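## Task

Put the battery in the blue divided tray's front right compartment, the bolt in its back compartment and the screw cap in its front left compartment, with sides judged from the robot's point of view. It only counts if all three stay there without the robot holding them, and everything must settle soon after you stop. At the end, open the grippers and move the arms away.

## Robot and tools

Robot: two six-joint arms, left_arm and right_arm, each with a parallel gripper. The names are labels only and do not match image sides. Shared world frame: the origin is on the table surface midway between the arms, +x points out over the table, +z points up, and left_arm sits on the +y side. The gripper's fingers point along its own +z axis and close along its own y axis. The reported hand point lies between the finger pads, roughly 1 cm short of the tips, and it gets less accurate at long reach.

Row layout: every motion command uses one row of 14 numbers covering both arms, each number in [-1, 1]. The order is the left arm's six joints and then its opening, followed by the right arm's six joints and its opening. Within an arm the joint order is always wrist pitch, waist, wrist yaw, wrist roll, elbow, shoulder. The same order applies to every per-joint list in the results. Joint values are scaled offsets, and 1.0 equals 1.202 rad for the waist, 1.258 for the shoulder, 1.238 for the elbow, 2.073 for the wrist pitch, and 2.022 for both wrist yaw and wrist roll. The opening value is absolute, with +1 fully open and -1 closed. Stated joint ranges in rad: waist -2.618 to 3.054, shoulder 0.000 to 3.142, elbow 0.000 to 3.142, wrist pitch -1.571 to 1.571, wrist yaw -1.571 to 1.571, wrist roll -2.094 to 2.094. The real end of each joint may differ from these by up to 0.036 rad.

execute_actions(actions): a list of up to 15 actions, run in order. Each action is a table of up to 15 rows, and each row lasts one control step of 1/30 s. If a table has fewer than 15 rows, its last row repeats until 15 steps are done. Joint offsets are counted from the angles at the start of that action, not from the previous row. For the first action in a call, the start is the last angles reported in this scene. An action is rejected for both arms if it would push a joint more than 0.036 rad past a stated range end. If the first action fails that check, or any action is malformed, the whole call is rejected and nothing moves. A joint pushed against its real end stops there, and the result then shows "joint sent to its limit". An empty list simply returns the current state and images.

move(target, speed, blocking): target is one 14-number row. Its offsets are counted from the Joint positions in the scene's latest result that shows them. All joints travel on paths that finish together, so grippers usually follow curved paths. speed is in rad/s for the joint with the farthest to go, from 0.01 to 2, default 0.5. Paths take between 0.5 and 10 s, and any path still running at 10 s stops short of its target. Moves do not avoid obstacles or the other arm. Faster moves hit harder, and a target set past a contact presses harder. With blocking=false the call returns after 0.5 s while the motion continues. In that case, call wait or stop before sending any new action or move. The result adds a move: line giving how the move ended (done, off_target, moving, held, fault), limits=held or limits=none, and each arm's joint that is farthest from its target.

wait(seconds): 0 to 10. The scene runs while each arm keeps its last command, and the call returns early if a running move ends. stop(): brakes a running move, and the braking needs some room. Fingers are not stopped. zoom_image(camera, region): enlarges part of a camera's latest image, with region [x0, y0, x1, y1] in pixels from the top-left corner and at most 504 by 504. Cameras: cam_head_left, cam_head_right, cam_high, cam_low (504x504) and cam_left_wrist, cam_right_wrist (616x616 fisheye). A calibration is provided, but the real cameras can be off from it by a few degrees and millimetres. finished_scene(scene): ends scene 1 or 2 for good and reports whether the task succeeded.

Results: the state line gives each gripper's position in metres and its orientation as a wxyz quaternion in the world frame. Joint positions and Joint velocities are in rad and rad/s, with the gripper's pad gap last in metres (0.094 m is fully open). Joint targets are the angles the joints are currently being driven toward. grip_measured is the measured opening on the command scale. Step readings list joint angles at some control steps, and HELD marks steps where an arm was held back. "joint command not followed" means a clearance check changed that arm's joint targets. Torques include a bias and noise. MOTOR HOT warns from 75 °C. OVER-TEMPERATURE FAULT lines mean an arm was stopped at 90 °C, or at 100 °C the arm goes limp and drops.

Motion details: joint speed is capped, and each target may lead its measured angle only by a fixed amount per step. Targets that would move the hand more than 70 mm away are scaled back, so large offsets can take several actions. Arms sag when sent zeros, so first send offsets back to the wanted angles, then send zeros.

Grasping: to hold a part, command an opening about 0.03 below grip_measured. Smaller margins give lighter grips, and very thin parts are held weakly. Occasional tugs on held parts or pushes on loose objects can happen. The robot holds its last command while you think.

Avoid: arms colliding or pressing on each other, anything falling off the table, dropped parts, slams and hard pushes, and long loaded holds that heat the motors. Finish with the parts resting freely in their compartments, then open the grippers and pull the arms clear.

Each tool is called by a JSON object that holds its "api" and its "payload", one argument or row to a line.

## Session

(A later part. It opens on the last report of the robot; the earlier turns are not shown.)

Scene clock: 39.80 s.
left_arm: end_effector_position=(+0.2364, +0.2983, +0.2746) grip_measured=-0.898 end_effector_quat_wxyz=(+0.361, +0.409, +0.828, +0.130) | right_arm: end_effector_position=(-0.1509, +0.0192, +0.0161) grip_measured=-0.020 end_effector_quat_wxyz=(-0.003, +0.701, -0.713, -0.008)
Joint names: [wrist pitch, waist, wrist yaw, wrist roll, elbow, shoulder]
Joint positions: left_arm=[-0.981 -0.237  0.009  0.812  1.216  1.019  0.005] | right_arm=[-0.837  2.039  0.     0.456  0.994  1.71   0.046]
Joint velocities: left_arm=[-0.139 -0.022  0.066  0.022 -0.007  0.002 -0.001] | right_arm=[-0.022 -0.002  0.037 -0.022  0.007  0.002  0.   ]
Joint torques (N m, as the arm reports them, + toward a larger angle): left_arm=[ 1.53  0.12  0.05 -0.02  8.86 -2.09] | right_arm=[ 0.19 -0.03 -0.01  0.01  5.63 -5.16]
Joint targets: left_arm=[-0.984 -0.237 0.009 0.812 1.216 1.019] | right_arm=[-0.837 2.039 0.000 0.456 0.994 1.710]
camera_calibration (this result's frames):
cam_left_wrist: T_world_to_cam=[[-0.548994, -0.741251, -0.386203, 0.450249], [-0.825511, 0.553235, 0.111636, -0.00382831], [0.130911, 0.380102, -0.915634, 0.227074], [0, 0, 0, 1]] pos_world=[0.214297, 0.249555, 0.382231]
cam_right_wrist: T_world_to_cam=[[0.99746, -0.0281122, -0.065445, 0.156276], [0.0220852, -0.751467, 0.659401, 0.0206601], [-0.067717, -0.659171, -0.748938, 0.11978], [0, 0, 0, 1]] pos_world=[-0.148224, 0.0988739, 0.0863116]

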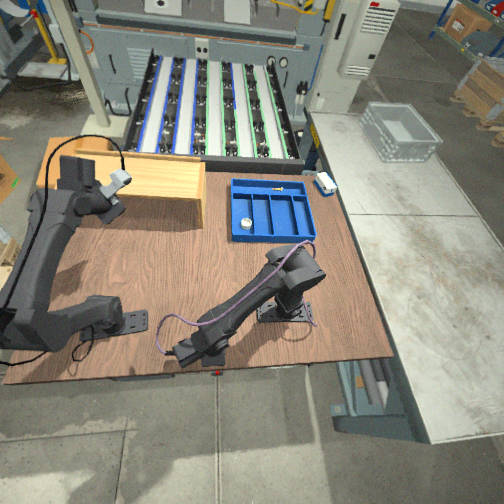

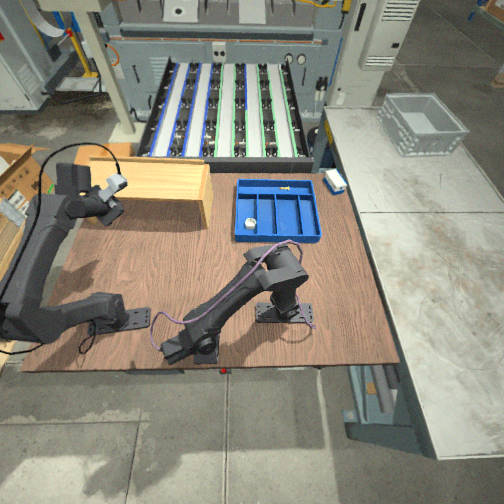

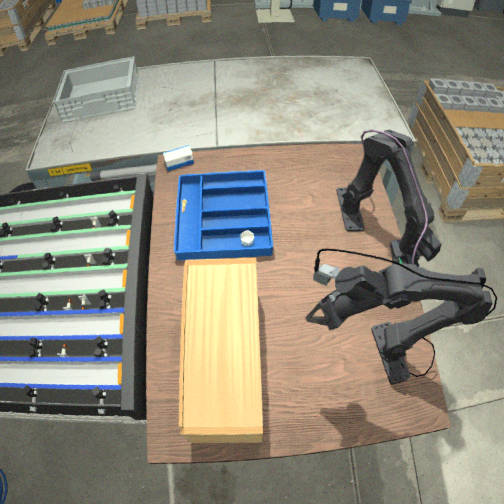

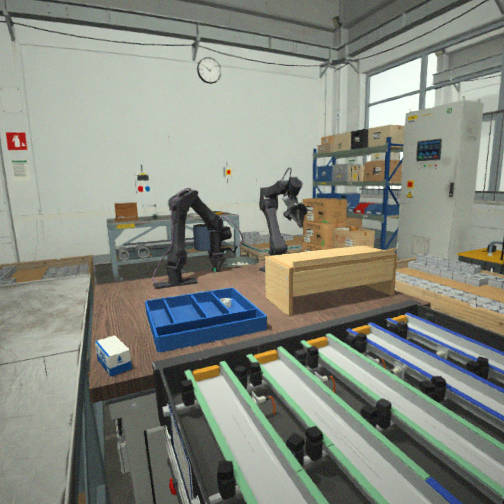

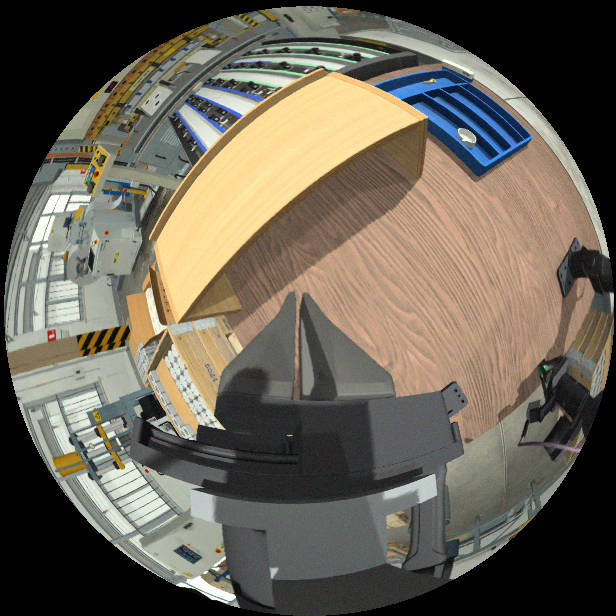

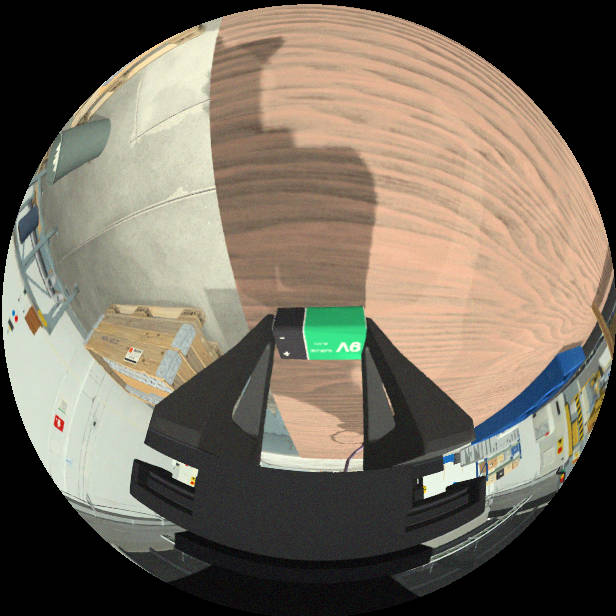

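{"api": "move", "payload": {
  "target": [-0.003,0,0,0,0,0,-0.9, -0.15,0,0,0,0.19,-0.075,-0.05],
  "speed": 0.5
}}

{"api": "zoom_image", "payload": {
  "camera": "cam_head_left",
  "region": [210, 160, 350, 260]
}}

Scene clock: 41.30 s.
left_arm: end_effector_position=(+0.2368, +0.2982, +0.2750) grip_measured=-0.898 end_effector_quat_wxyz=(+0.362, +0.409, +0.828, +0.130) | right_arm: end_effector_position=(-0.1504, +0.0183, +0.0839) grip_measured=-0.037 end_effector_quat_wxyz=(+0.001, +0.701, -0.713, +0.003)
Joint names: [wrist pitch, waist, wrist yaw, wrist roll, elbow, shoulder]
Joint positions: left_arm=[-0.978 -0.237  0.009  0.812  1.216  1.019  0.005] | right_arm=[-1.139  2.039  0.     0.456  1.203  1.641  0.045]
Joint velocities: left_arm=[-0.007  0.007 -0.007 -0.007 -0.007  0.012  0.001] | right_arm=[ 0.022 -0.002 -0.022 -0.081  0.007 -0.012 -0.   ]
Joint torques (N m, as the arm reports them, + toward a larger angle): left_arm=[ 1.44  0.09  0.03  0.01  8.62 -1.96] | right_arm=[ 0.1  -0.04 -0.01  0.    8.4  -6.61]
Joint targets: left_arm=[-0.987 -0.237 0.009 0.812 1.216 1.019] | right_arm=[-1.148 2.039 0.000 0.456 1.229 1.616]
move: off_target (right_arm); limits=none; left_arm: farthest joint: the wrist pitch, 0.009 radians from its target (0.006 radians at the start); right_arm: farthest joint: the elbow, 0.027 radians from its target (0.235 radians at the start)
camera_calibration (this result's frames):
cam_left_wrist: T_world_to_cam=[[-0.548113, -0.74134, -0.387281, 0.450709], [-0.825763, 0.553261, 0.109628, -0.00291682], [0.132996, 0.379891, -0.915421, 0.226916], [0, 0, 0, 1]] pos_world=[0.214452, 0.249539, 0.382595]
cam_right_wrist: T_world_to_cam=[[0.998066, -0.0293983, -0.054771, 0.159491], [0.0153564, -0.737186, 0.675516, -0.0274034], [-0.0602354, -0.67505, -0.735309, 0.170324], [0, 0, 0, 1]] pos_world=[-0.148502, 0.099465, 0.152488]

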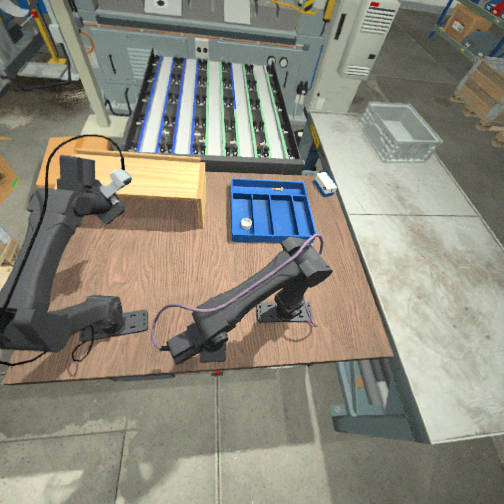

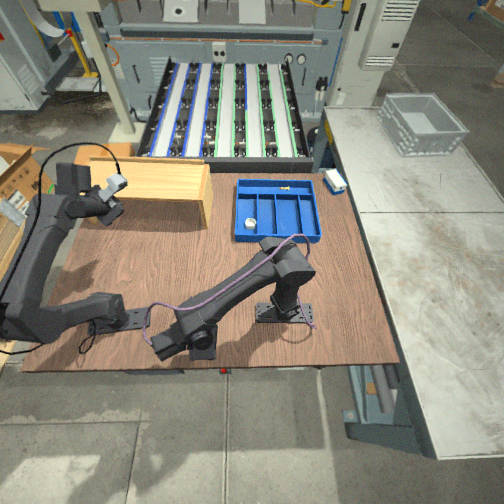

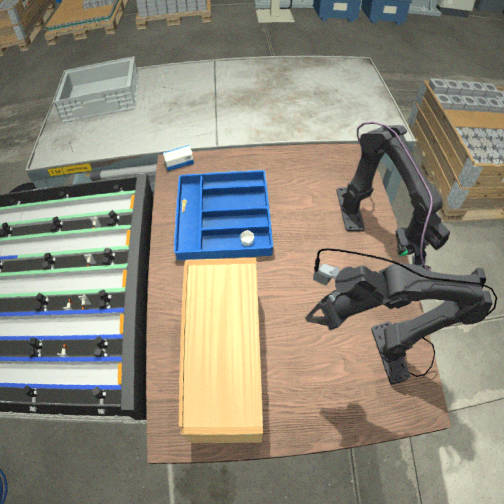

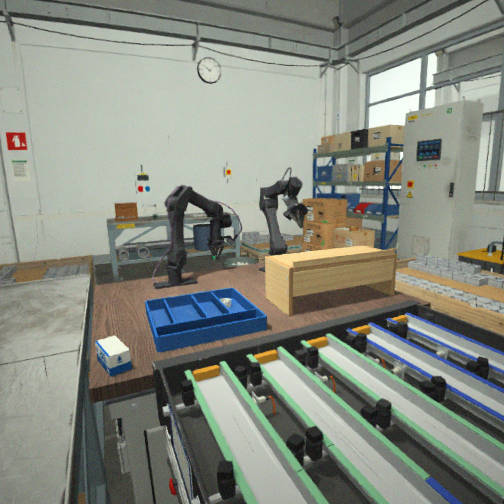

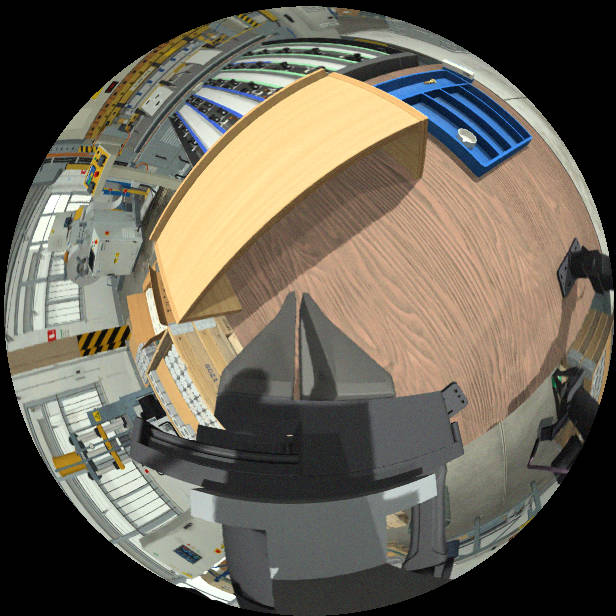

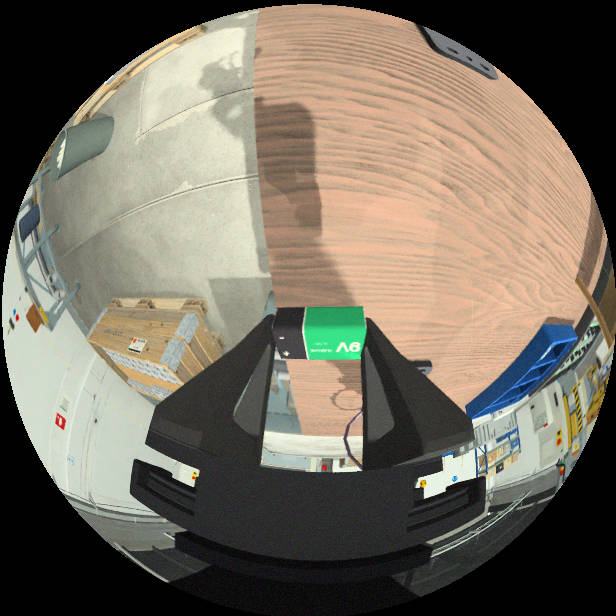

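Region (210, 160, 350, 260) of cam_head_left's 504x504 image, scaled by 3.600, with more detail than that image has; it fills the top 360 rows of this view, and the rest is white.

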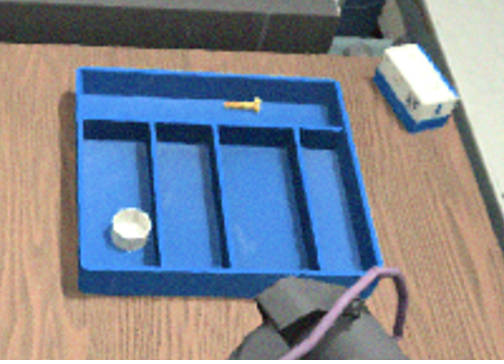

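{"api": "move", "payload": {
  "target": [-0.004,0,0,0,0,0,-0.9, -0.056,-1.0,0,0.2,0.065,-0.08,-0.05],
  "speed": 0.9
}}

Scene clock: 43.77 s.
left_arm: end_effector_position=(+0.2372, +0.2982, +0.2754) grip_measured=-0.898 end_effector_quat_wxyz=(+0.363, +0.408, +0.828, +0.130) | right_arm: end_effector_position=(+0.1583, -0.0387, +0.1147) grip_measured=-0.037 end_effector_quat_wxyz=(+0.002, +0.021, +1.000, +0.005)
Joint names: [wrist pitch, waist, wrist yaw, wrist roll, elbow, shoulder]
Joint positions: left_arm=[-0.976 -0.237  0.009  0.812  1.216  1.019  0.005] | right_arm=[-1.244  0.84  -0.004  0.855  1.253  1.57   0.045]
Joint velocities: left_arm=[ 0.051 -0.002  0.037 -0.095 -0.007  0.017  0.001] | right_arm=[-0.007  0.007 -0.022 -0.066 -0.007  0.027 -0.   ]
Joint torques (N m, as the arm reports them, + toward a larger angle): left_arm=[ 1.49 -0.24  0.03  0.03  8.74 -2.16] | right_arm=[ 0.07 -0.31  0.04  0.05  8.9  -6.44]
Joint targets: left_arm=[-0.987 -0.237 0.009 0.812 1.216 1.019] | right_arm=[-1.255 0.837 0.000 0.860 1.283 1.540]
move: off_target (right_arm); limits=none; left_arm: farthest joint: the wrist pitch, 0.010 radians from its target (0.008 radians at the start); right_arm: farthest joint: the elbow, 0.031 radians from its target (0.081 radians at the start)
camera_calibration (this result's frames):
cam_left_wrist: T_world_to_cam=[[-0.54723, -0.741429, -0.388358, 0.451168], [-0.82601, 0.553286, 0.10762, -0.00200522], [0.13508, 0.379681, -0.915203, 0.226757], [0, 0, 0, 1]] pos_world=[0.214606, 0.249523, 0.382959]
cam_right_wrist: T_world_to_cam=[[-0.0556353, -0.996198, -0.0670365, -0.0178266], [-0.743113, -0.003528, 0.669156, 0.0542554], [-0.666849, 0.0870444, -0.740092, 0.299125], [0, 0, 0, 1]] pos_world=[0.238797, -0.0436046, 0.183879]

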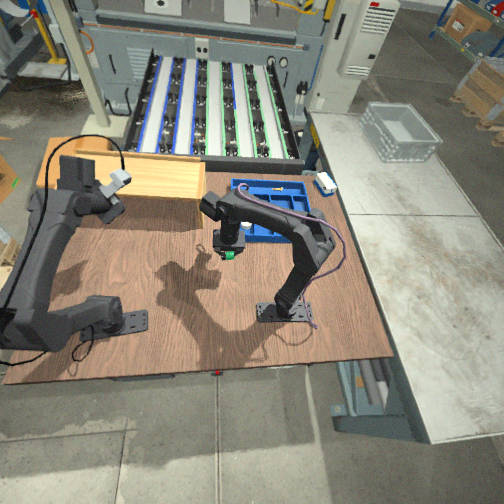

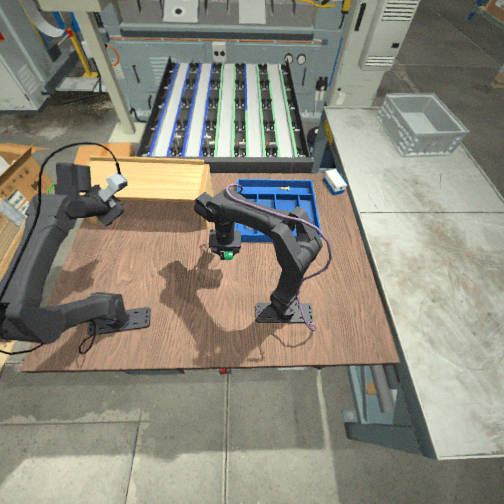

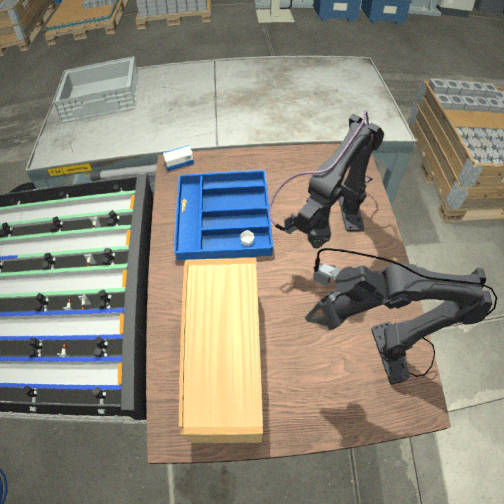

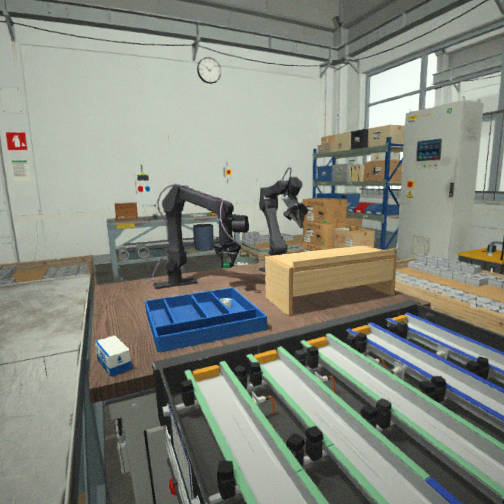

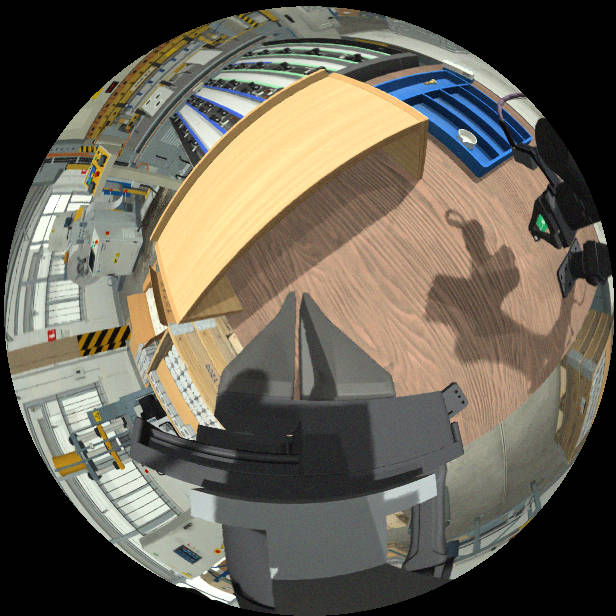

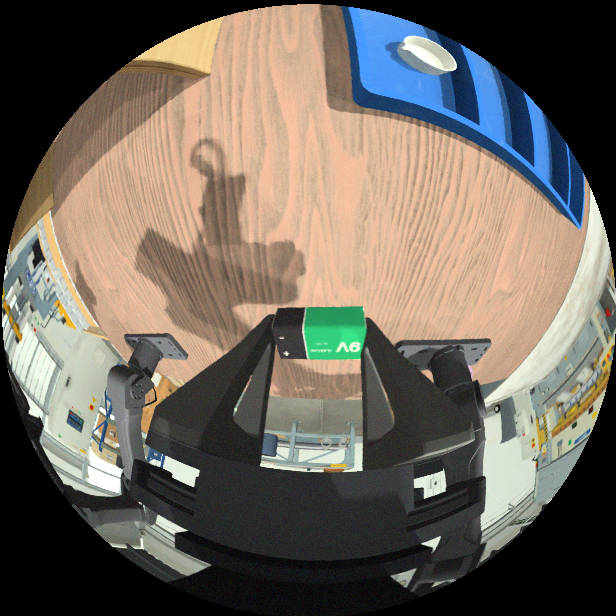

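{"api": "move", "payload": {
  "target": [-0.005,0,0,0,0,0,-0.9, -0.115,-0.953,0,0.197,0.745,0.533,-0.05],
  "speed": 0.8
}}

Scene clock: 46.17 s.
left_arm: end_effector_position=(+0.2377, +0.2981, +0.2759) grip_measured=-0.898 end_effector_quat_wxyz=(+0.364, +0.408, +0.827, +0.131) | right_arm: end_effector_position=(+0.3819, -0.3811, +0.1090) grip_measured=-0.037 end_effector_quat_wxyz=(-0.004, +0.713, +0.701, +0.002)
Joint names: [wrist pitch, waist, wrist yaw, wrist roll, elbow, shoulder]
Joint positions: left_arm=[-0.974 -0.237  0.009  0.812  1.216  1.019  0.005] | right_arm=[-1.469 -0.313 -0.007  1.247  2.144  2.251  0.045]
Joint velocities: left_arm=[ 0.051 -0.022  0.081 -0.007 -0.002  0.007  0.001] | right_arm=[-0.022 -0.002 -0.066  0.037  0.007 -0.017  0.001]
Joint torques (N m, as the arm reports them, + toward a larger angle): left_arm=[ 1.39 -0.11  0.01  0.02  8.68 -2.14] | right_arm=[ -0.03   0.63   0.02   0.07   8.84 -10.09]
Joint targets: left_arm=[-0.986 -0.237 0.009 0.812 1.216 1.019] | right_arm=[-1.483 -0.306 -0.004 1.253 2.175 2.241]
move: off_target (right_arm); limits=none; left_arm: farthest joint: the wrist pitch, 0.013 radians from its target (0.010 radians at the start); right_arm: farthest joint: the elbow, 0.032 radians from its target (0.923 radians at the start)
camera_calibration (this result's frames):
cam_left_wrist: T_world_to_cam=[[-0.546196, -0.741534, -0.389611, 0.451702], [-0.826293, 0.553314, 0.105277, -0.000941522], [0.137511, 0.379435, -0.914943, 0.226568], [0, 0, 0, 1]] pos_world=[0.214784, 0.249505, 0.383384]
cam_right_wrist: T_world_to_cam=[[-0.998017, 0.0306146, -0.0550053, 0.403027], [-0.0148291, 0.734855, 0.678062, 0.225289], [0.0611795, 0.677533, -0.732944, 0.419995], [0, 0, 0, 1]] pos_world=[0.379873, -0.462453, 0.177241]

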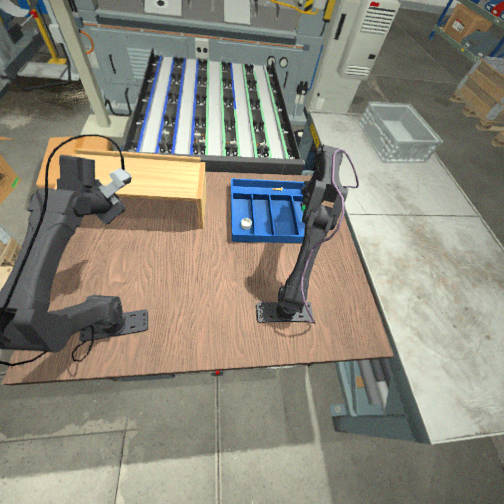

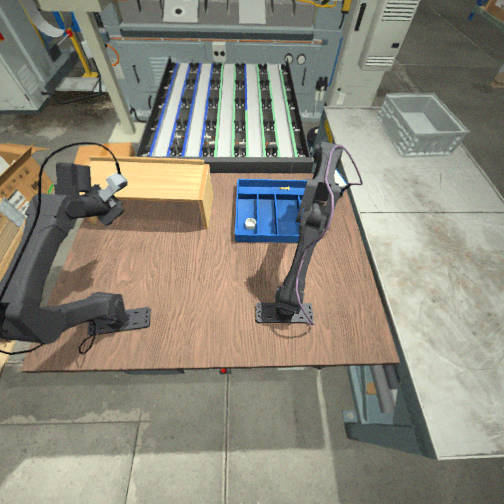

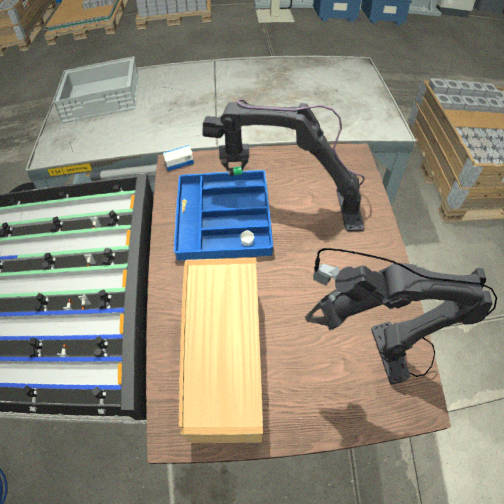

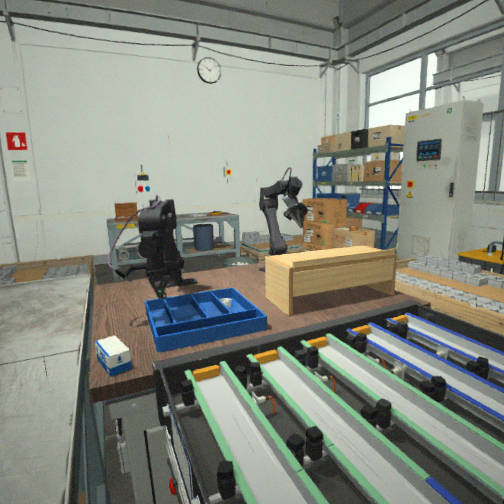

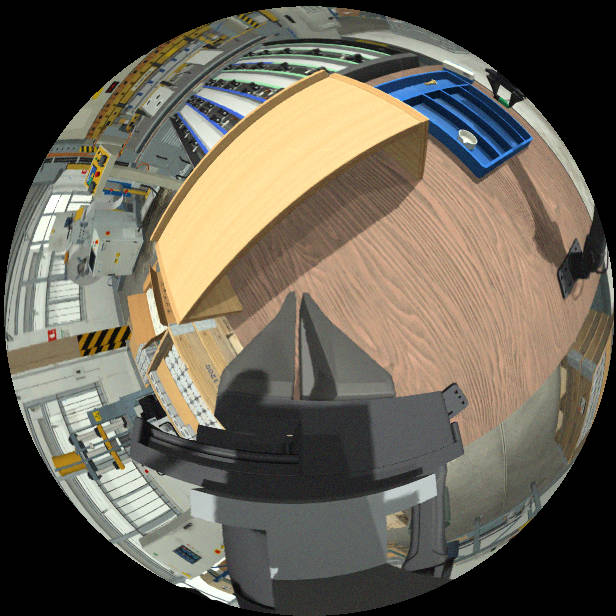

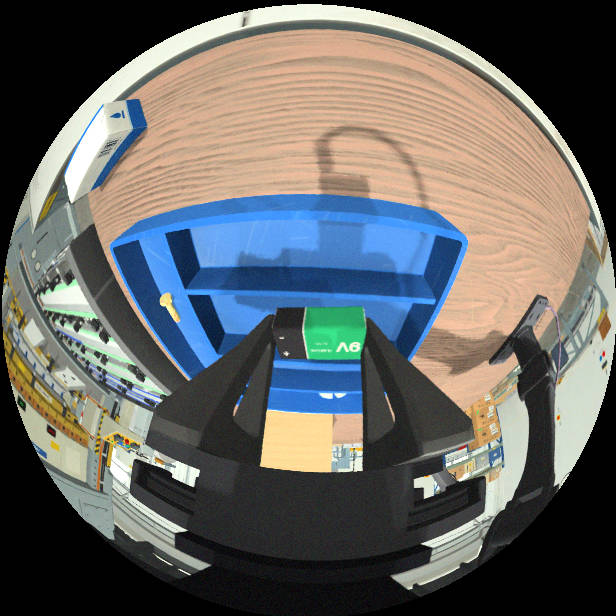

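{"api": "zoom_image", "payload": {
  "camera": "cam_right_wrist",
  "region": [100, 170, 500, 420]
}}

{"api": "zoom_image", "payload": {
  "camera": "cam_high",
  "region": [150, 100, 300, 270]
}}

Region (100, 170, 500, 420) of cam_right_wrist's 616x616 image, scaled by 1.260, with more detail than that image has; it fills the top 315 rows of this view, and the rest is white.

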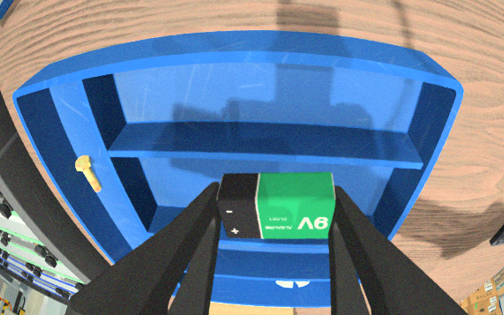

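Region (150, 100, 300, 270) of cam_high's 504x504 image, scaled by 2.965, with more detail than that image has; it fills the left 445 columns of this view, and the rest is white.

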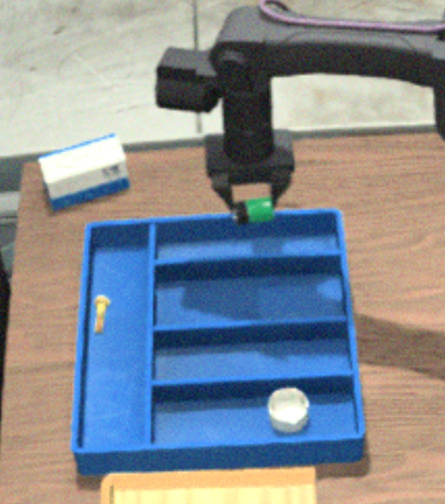

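{"api": "move", "payload": {
  "target": [-0.006,0,0,0,0,0,-0.9, 0.151,-0.021,0.003,-0.01,-0.223,0.016,-0.05],
  "speed": 0.3
}}

Scene clock: 49.70 s.
left_arm: end_effector_position=(+0.2380, +0.2981, +0.2762) grip_measured=-0.898 end_effector_quat_wxyz=(+0.365, +0.408, +0.827, +0.131) | right_arm: end_effector_position=(+0.3847, -0.3896, +0.0288) grip_measured=-0.037 end_effector_quat_wxyz=(-0.002, +0.714, +0.701, +0.003)
Joint names: [wrist pitch, waist, wrist yaw, wrist roll, elbow, shoulder]
Joint positions: left_arm=[-0.972 -0.237  0.009  0.812  1.216  1.019  0.005] | right_arm=[-1.166 -0.329 -0.007  1.233  1.873  2.28   0.045]
Joint velocities: left_arm=[-0.066  0.002 -0.037 -0.007  0.007  0.012 -0.001] | right_arm=[-0.066  0.022  0.081 -0.007 -0.007  0.002 -0.001]
Joint torques (N m, as the arm reports them, + toward a larger angle): left_arm=[ 1.37  0.02  0.04  0.    8.43 -2.09] | right_arm=[  0.27  -0.82   0.04  -0.04   5.42 -10.38]
Joint targets: left_arm=[-0.986 -0.237 0.009 0.812 1.216 1.019] | right_arm=[-1.156 -0.338 -0.001 1.227 1.868 2.271]
move: done; limits=none; left_arm: farthest joint: the wrist pitch, 0.015 radians from its target (0.013 radians at the start); right_arm: farthest joint: the waist, 0.010 radians from its target (0.026 radians at the start)
camera_calibration (this result's frames):
cam_left_wrist: T_world_to_cam=[[-0.545456, -0.741609, -0.390505, 0.452082], [-0.826491, 0.553334, 0.103602, -0.000181646], [0.139247, 0.379259, -0.914753, 0.226431], [0, 0, 0, 1]] pos_world=[0.214911, 0.249493, 0.383687]
cam_right_wrist: T_world_to_cam=[[-0.997779, 0.0320719, -0.0583796, 0.402251], [-0.0159734, 0.735666, 0.677156, 0.286681], [0.0646656, 0.676584, -0.73352, 0.365128], [0, 0, 0, 1]] pos_world=[0.382326, -0.470843, 0.097184]

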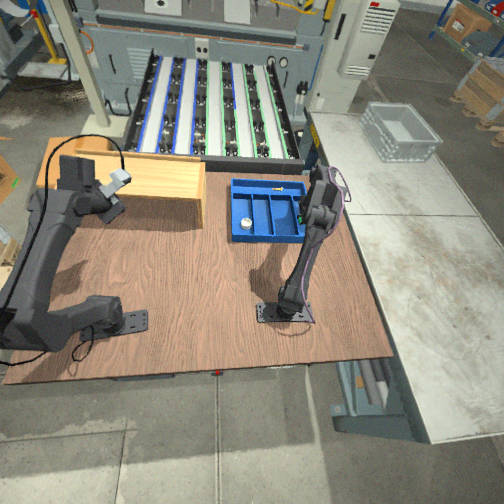

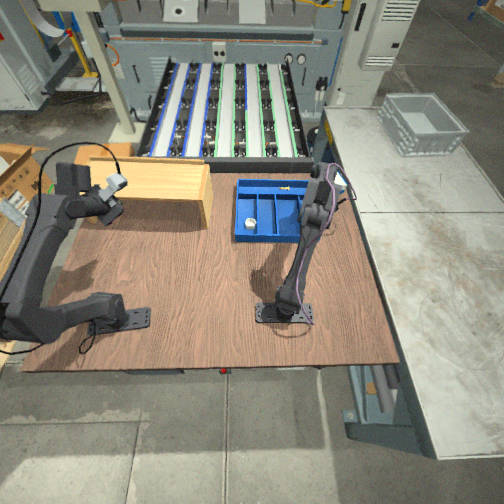

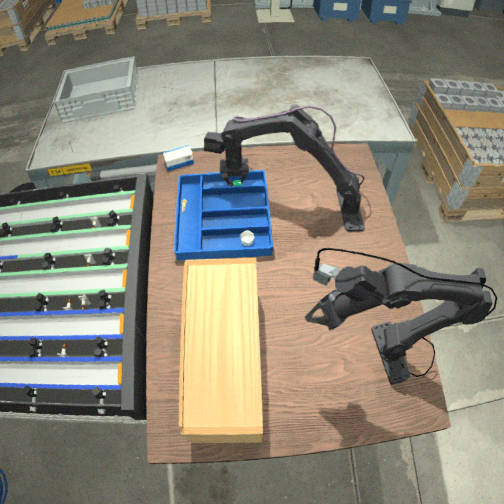

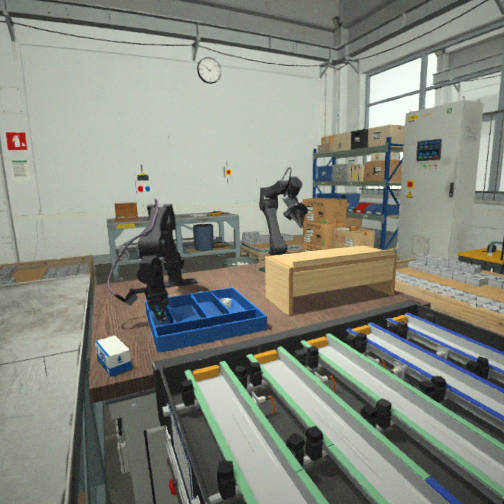

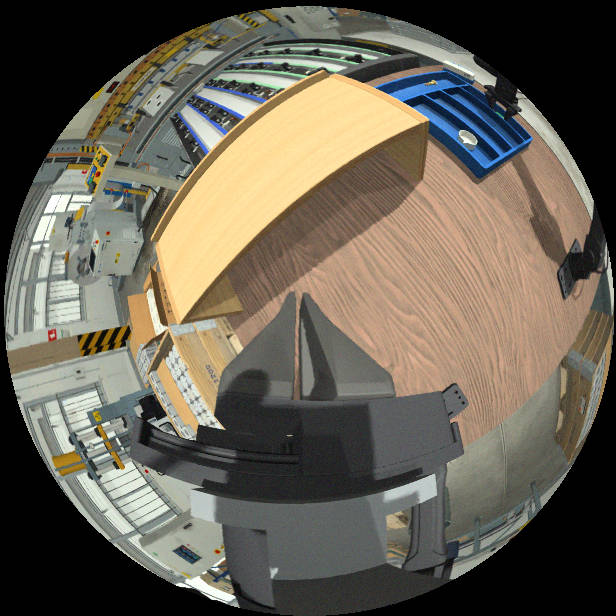

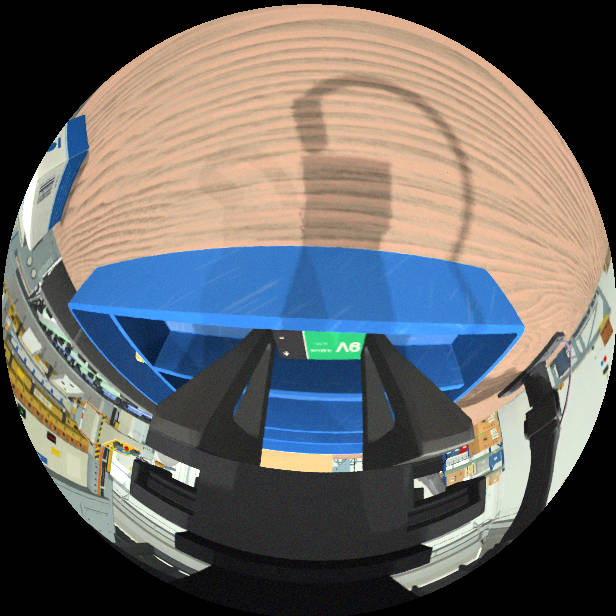

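{"api": "execute_actions", "payload": {
  "actions": [
    [[-0.007,0,0,0,0,0,-0.9, 0.004,0,0,0,0,-0.005,0.1]],
    [[-0.003,0,0,0,0,0,-0.9, 0,0,0,0,0,-0.003,0.25]]
  ]
}}

Scene clock: 50.80 s.
left_arm: end_effector_position=(+0.2380, +0.2981, +0.2762) grip_measured=-0.898 end_effector_quat_wxyz=(+0.365, +0.408, +0.827, +0.131) | right_arm: end_effector_position=(+0.3848, -0.3896, +0.0288) grip_measured=+0.247 end_effector_quat_wxyz=(-0.002, +0.714, +0.701, +0.003)
Joint names: [wrist pitch, waist, wrist yaw, wrist roll, elbow, shoulder]
Joint positions: left_arm=[-0.972 -0.237  0.009  0.812  1.216  1.019  0.005] | right_arm=[-1.166 -0.329 -0.007  1.233  1.873  2.28   0.059]
Joint velocities: left_arm=[-0.037 -0.012  0.022 -0.007 -0.012  0.002 -0.   ] | right_arm=[-0.051 -0.017  0.066  0.007 -0.002 -0.007 -0.   ]
Joint torques (N m, as the arm reports them, + toward a larger angle): left_arm=[ 1.4  -0.06  0.07  0.03  8.58 -2.05] | right_arm=[ 0.15 -0.01 -0.01  0.    6.08 -9.9 ]
Joint targets: left_arm=[-0.978 -0.237 0.009 0.812 1.216 1.019] | right_arm=[-1.166 -0.329 -0.007 1.233 1.873 2.276]
Step readings (joint positions; steps 1 to 15: 1st action; 16 to 30: 2nd action):
0: left_arm=[-0.972 -0.237 0.009 0.812 1.216 1.019] | right_arm=[-1.166 -0.329 -0.007 1.233 1.873 2.280]
1: left_arm=[-0.972 -0.237 0.009 0.812 1.216 1.019] | right_arm=[-1.166 -0.329 -0.007 1.233 1.873 2.280]
2: left_arm=[-0.972 -0.237 0.009 0.812 1.216 1.019] | right_arm=[-1.166 -0.329 -0.007 1.233 1.873 2.280]
4: left_arm=[-0.972 -0.237 0.009 0.812 1.216 1.019] | right_arm=[-1.166 -0.329 -0.007 1.233 1.873 2.280]
8: left_arm=[-0.972 -0.237 0.009 0.812 1.216 1.019] | right_arm=[-1.166 -0.329 -0.007 1.233 1.873 2.280]
15: left_arm=[-0.972 -0.237 0.009 0.812 1.216 1.019] | right_arm=[-1.166 -0.329 -0.007 1.233 1.873 2.280]
16: left_arm=[-0.972 -0.237 0.009 0.812 1.216 1.019] | right_arm=[-1.166 -0.329 -0.007 1.233 1.873 2.280]
17: left_arm=[-0.972 -0.237 0.009 0.812 1.216 1.019] | right_arm=[-1.166 -0.329 -0.007 1.233 1.873 2.280]
19: left_arm=[-0.972 -0.237 0.009 0.812 1.216 1.019] | right_arm=[-1.166 -0.329 -0.007 1.233 1.873 2.280]
23: left_arm=[-0.972 -0.237 0.009 0.812 1.216 1.019] | right_arm=[-1.166 -0.329 -0.007 1.233 1.873 2.280]
30: Joint positions above
camera_calibration (this result's frames):
cam_left_wrist: T_world_to_cam=[[-0.545456, -0.741609, -0.390505, 0.452082], [-0.826491, 0.553334, 0.103602, -0.000181646], [0.139247, 0.379259, -0.914753, 0.226431], [0, 0, 0, 1]] pos_world=[0.214911, 0.249493, 0.383687]
cam_right_wrist: T_world_to_cam=[[-0.997758, 0.0320641, -0.0587406, 0.402341], [-0.0162155, 0.735756, 0.677052, 0.286839], [0.0649278, 0.676487, -0.733587, 0.365007], [0, 0, 0, 1]] pos_world=[0.382391, -0.470867, 0.0971938]

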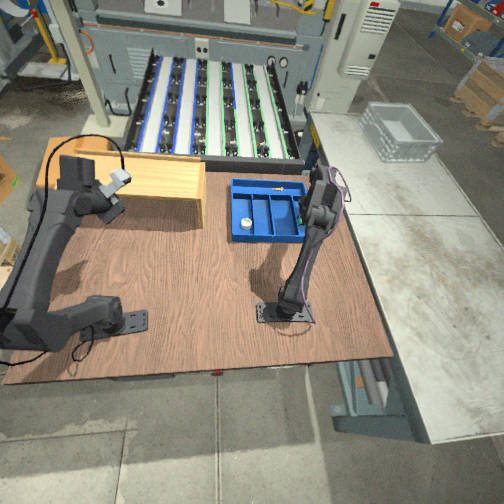

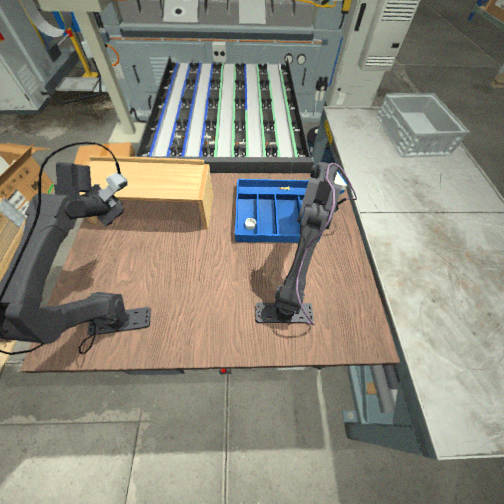

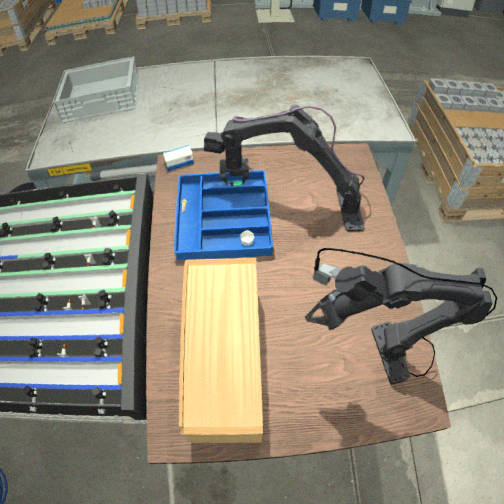

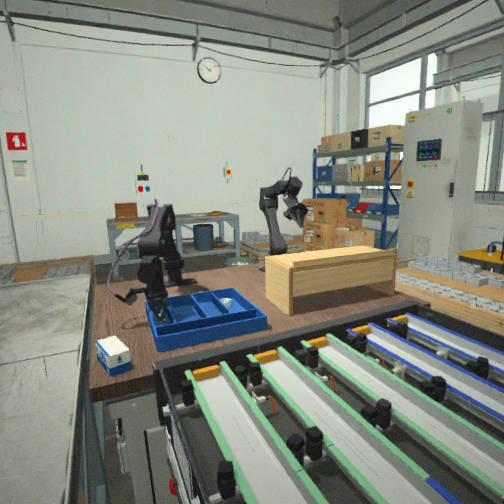

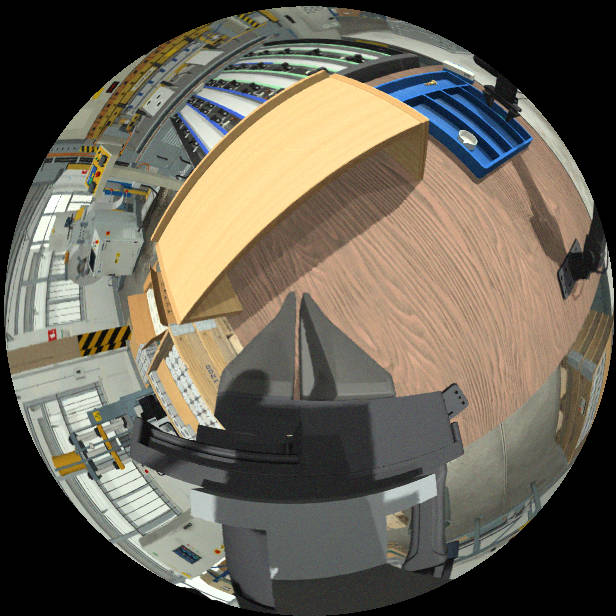

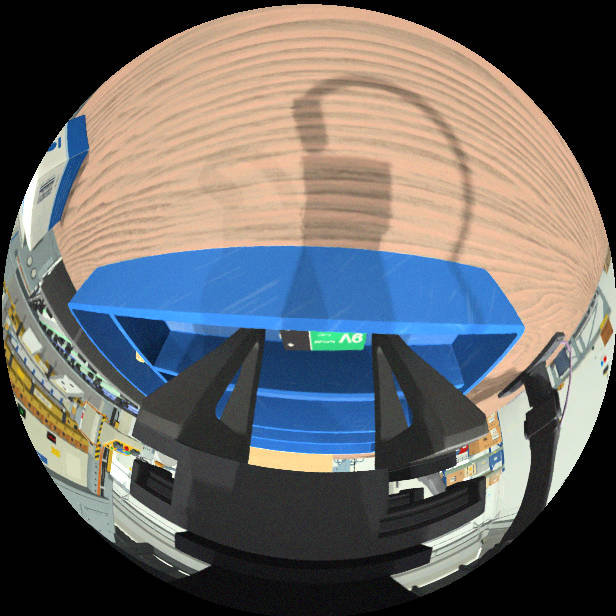

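{"api": "move", "payload": {
  "target": [-0.005,0,0,0,0,0,-0.9, -0.16,0,0,0,-0.29,-0.62,0.5],
  "speed": 0.6
}}

{"api": "zoom_image", "payload": {
  "camera": "cam_high",
  "region": [150, 130, 300, 270]
}}

Scene clock: 53.03 s.
left_arm: end_effector_position=(+0.2384, +0.2981, +0.2766) grip_measured=-0.898 end_effector_quat_wxyz=(+0.366, +0.408, +0.826, +0.131) | right_arm: end_effector_position=(+0.2277, -0.3311, +0.1966) grip_measured=+0.497 end_effector_quat_wxyz=(+0.040, +0.713, +0.700, +0.023)
Joint names: [wrist pitch, waist, wrist yaw, wrist roll, elbow, shoulder]
Joint positions: left_arm=[-0.969 -0.237  0.009  0.812  1.216  1.019  0.005] | right_arm=[-1.487 -0.329 -0.007  1.233  1.523  1.516  0.07 ]
Joint velocities: left_arm=[-0.037  0.007  0.007  0.066  0.007 -0.007 -0.001] | right_arm=[-0.11   0.012 -0.022 -0.007 -0.002 -0.017  0.001]
Joint torques (N m, as the arm reports them, + toward a larger angle): left_arm=[ 1.42 -0.15  0.04  0.01  8.71 -2.05] | right_arm=[ 0.23 -0.03 -0.01  0.01  5.27 -5.07]
Joint targets: left_arm=[-0.982 -0.237 0.009 0.812 1.216 1.019] | right_arm=[-1.497 -0.329 -0.007 1.233 1.514 1.500]
move: done; limits=none; left_arm: farthest joint: the wrist pitch, 0.013 radians from its target (0.011 radians at the start); right_arm: farthest joint: the shoulder, 0.016 radians from its target (0.780 radians at the start)
camera_calibration (this result's frames):
cam_left_wrist: T_world_to_cam=[[-0.544566, -0.741699, -0.391575, 0.452538], [-0.826725, 0.553358, 0.101593, 0.000730305], [0.14133, 0.379049, -0.914521, 0.226265], [0, 0, 0, 1]] pos_world=[0.215062, 0.249477, 0.384052]
cam_right_wrist: T_world_to_cam=[[-0.988855, 0.0287501, -0.146081, 0.267625], [-0.0738567, 0.757211, 0.648981, 0.153409], [0.129272, 0.652537, -0.746649, 0.438731], [0, 0, 0, 1]] pos_world=[0.219257, -0.410146, 0.267114]

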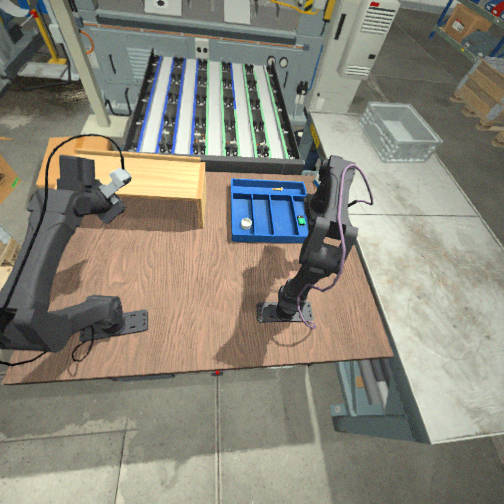

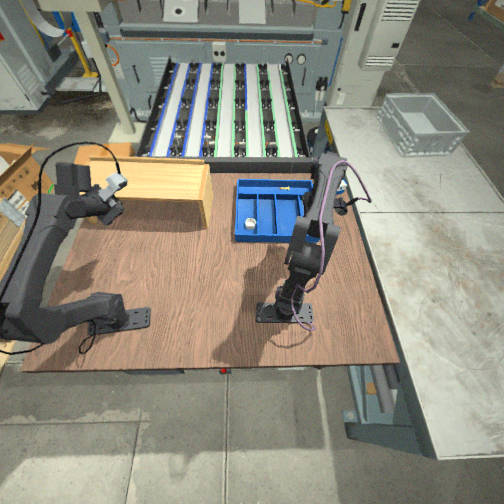

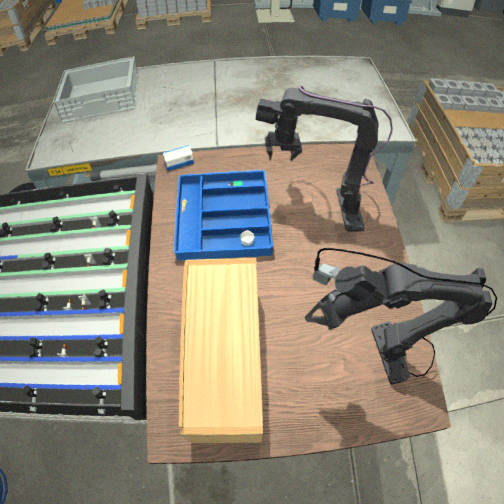

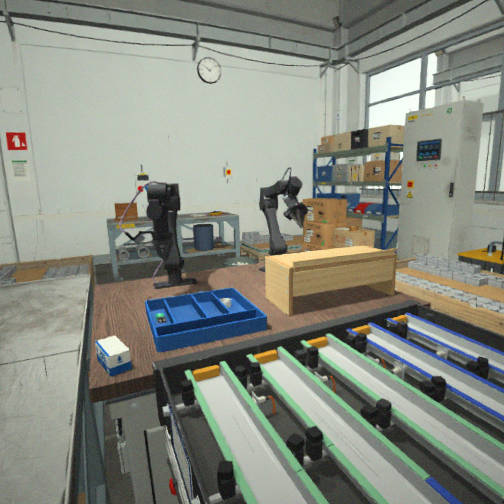

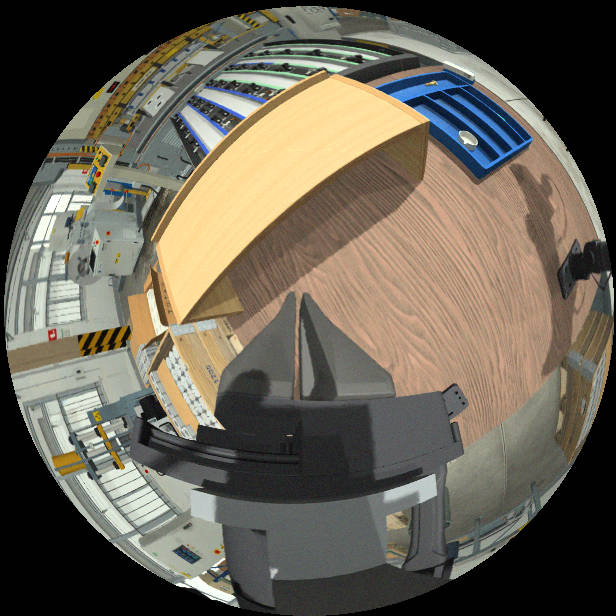

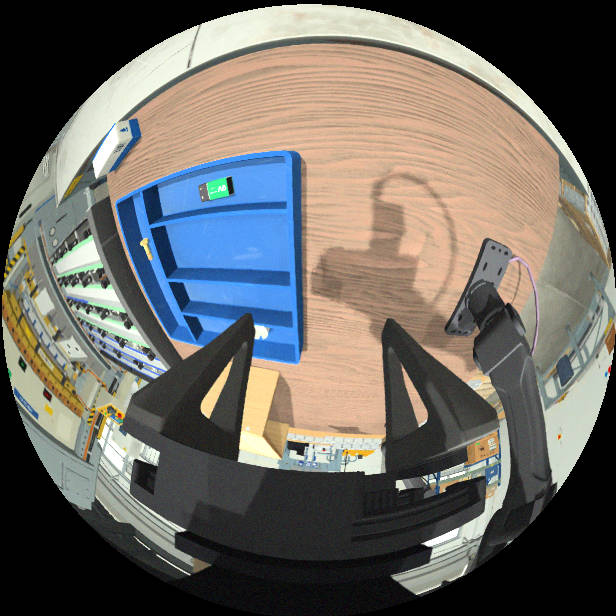

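Region (150, 130, 300, 270) of cam_high's 504x504 image, scaled by 3.360, with more detail than that image has; it fills the top 470 rows of this view, and the rest is white.

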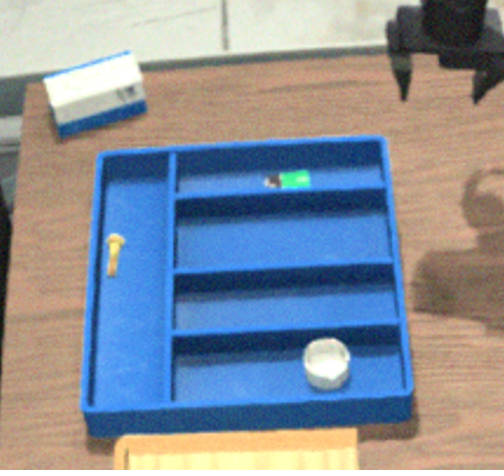

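All three objects are in their compartments and both arms are clear of the tray.

{"api": "finished_scene", "payload": {
  "scene": 2
}}

The scene is finished: the task was done.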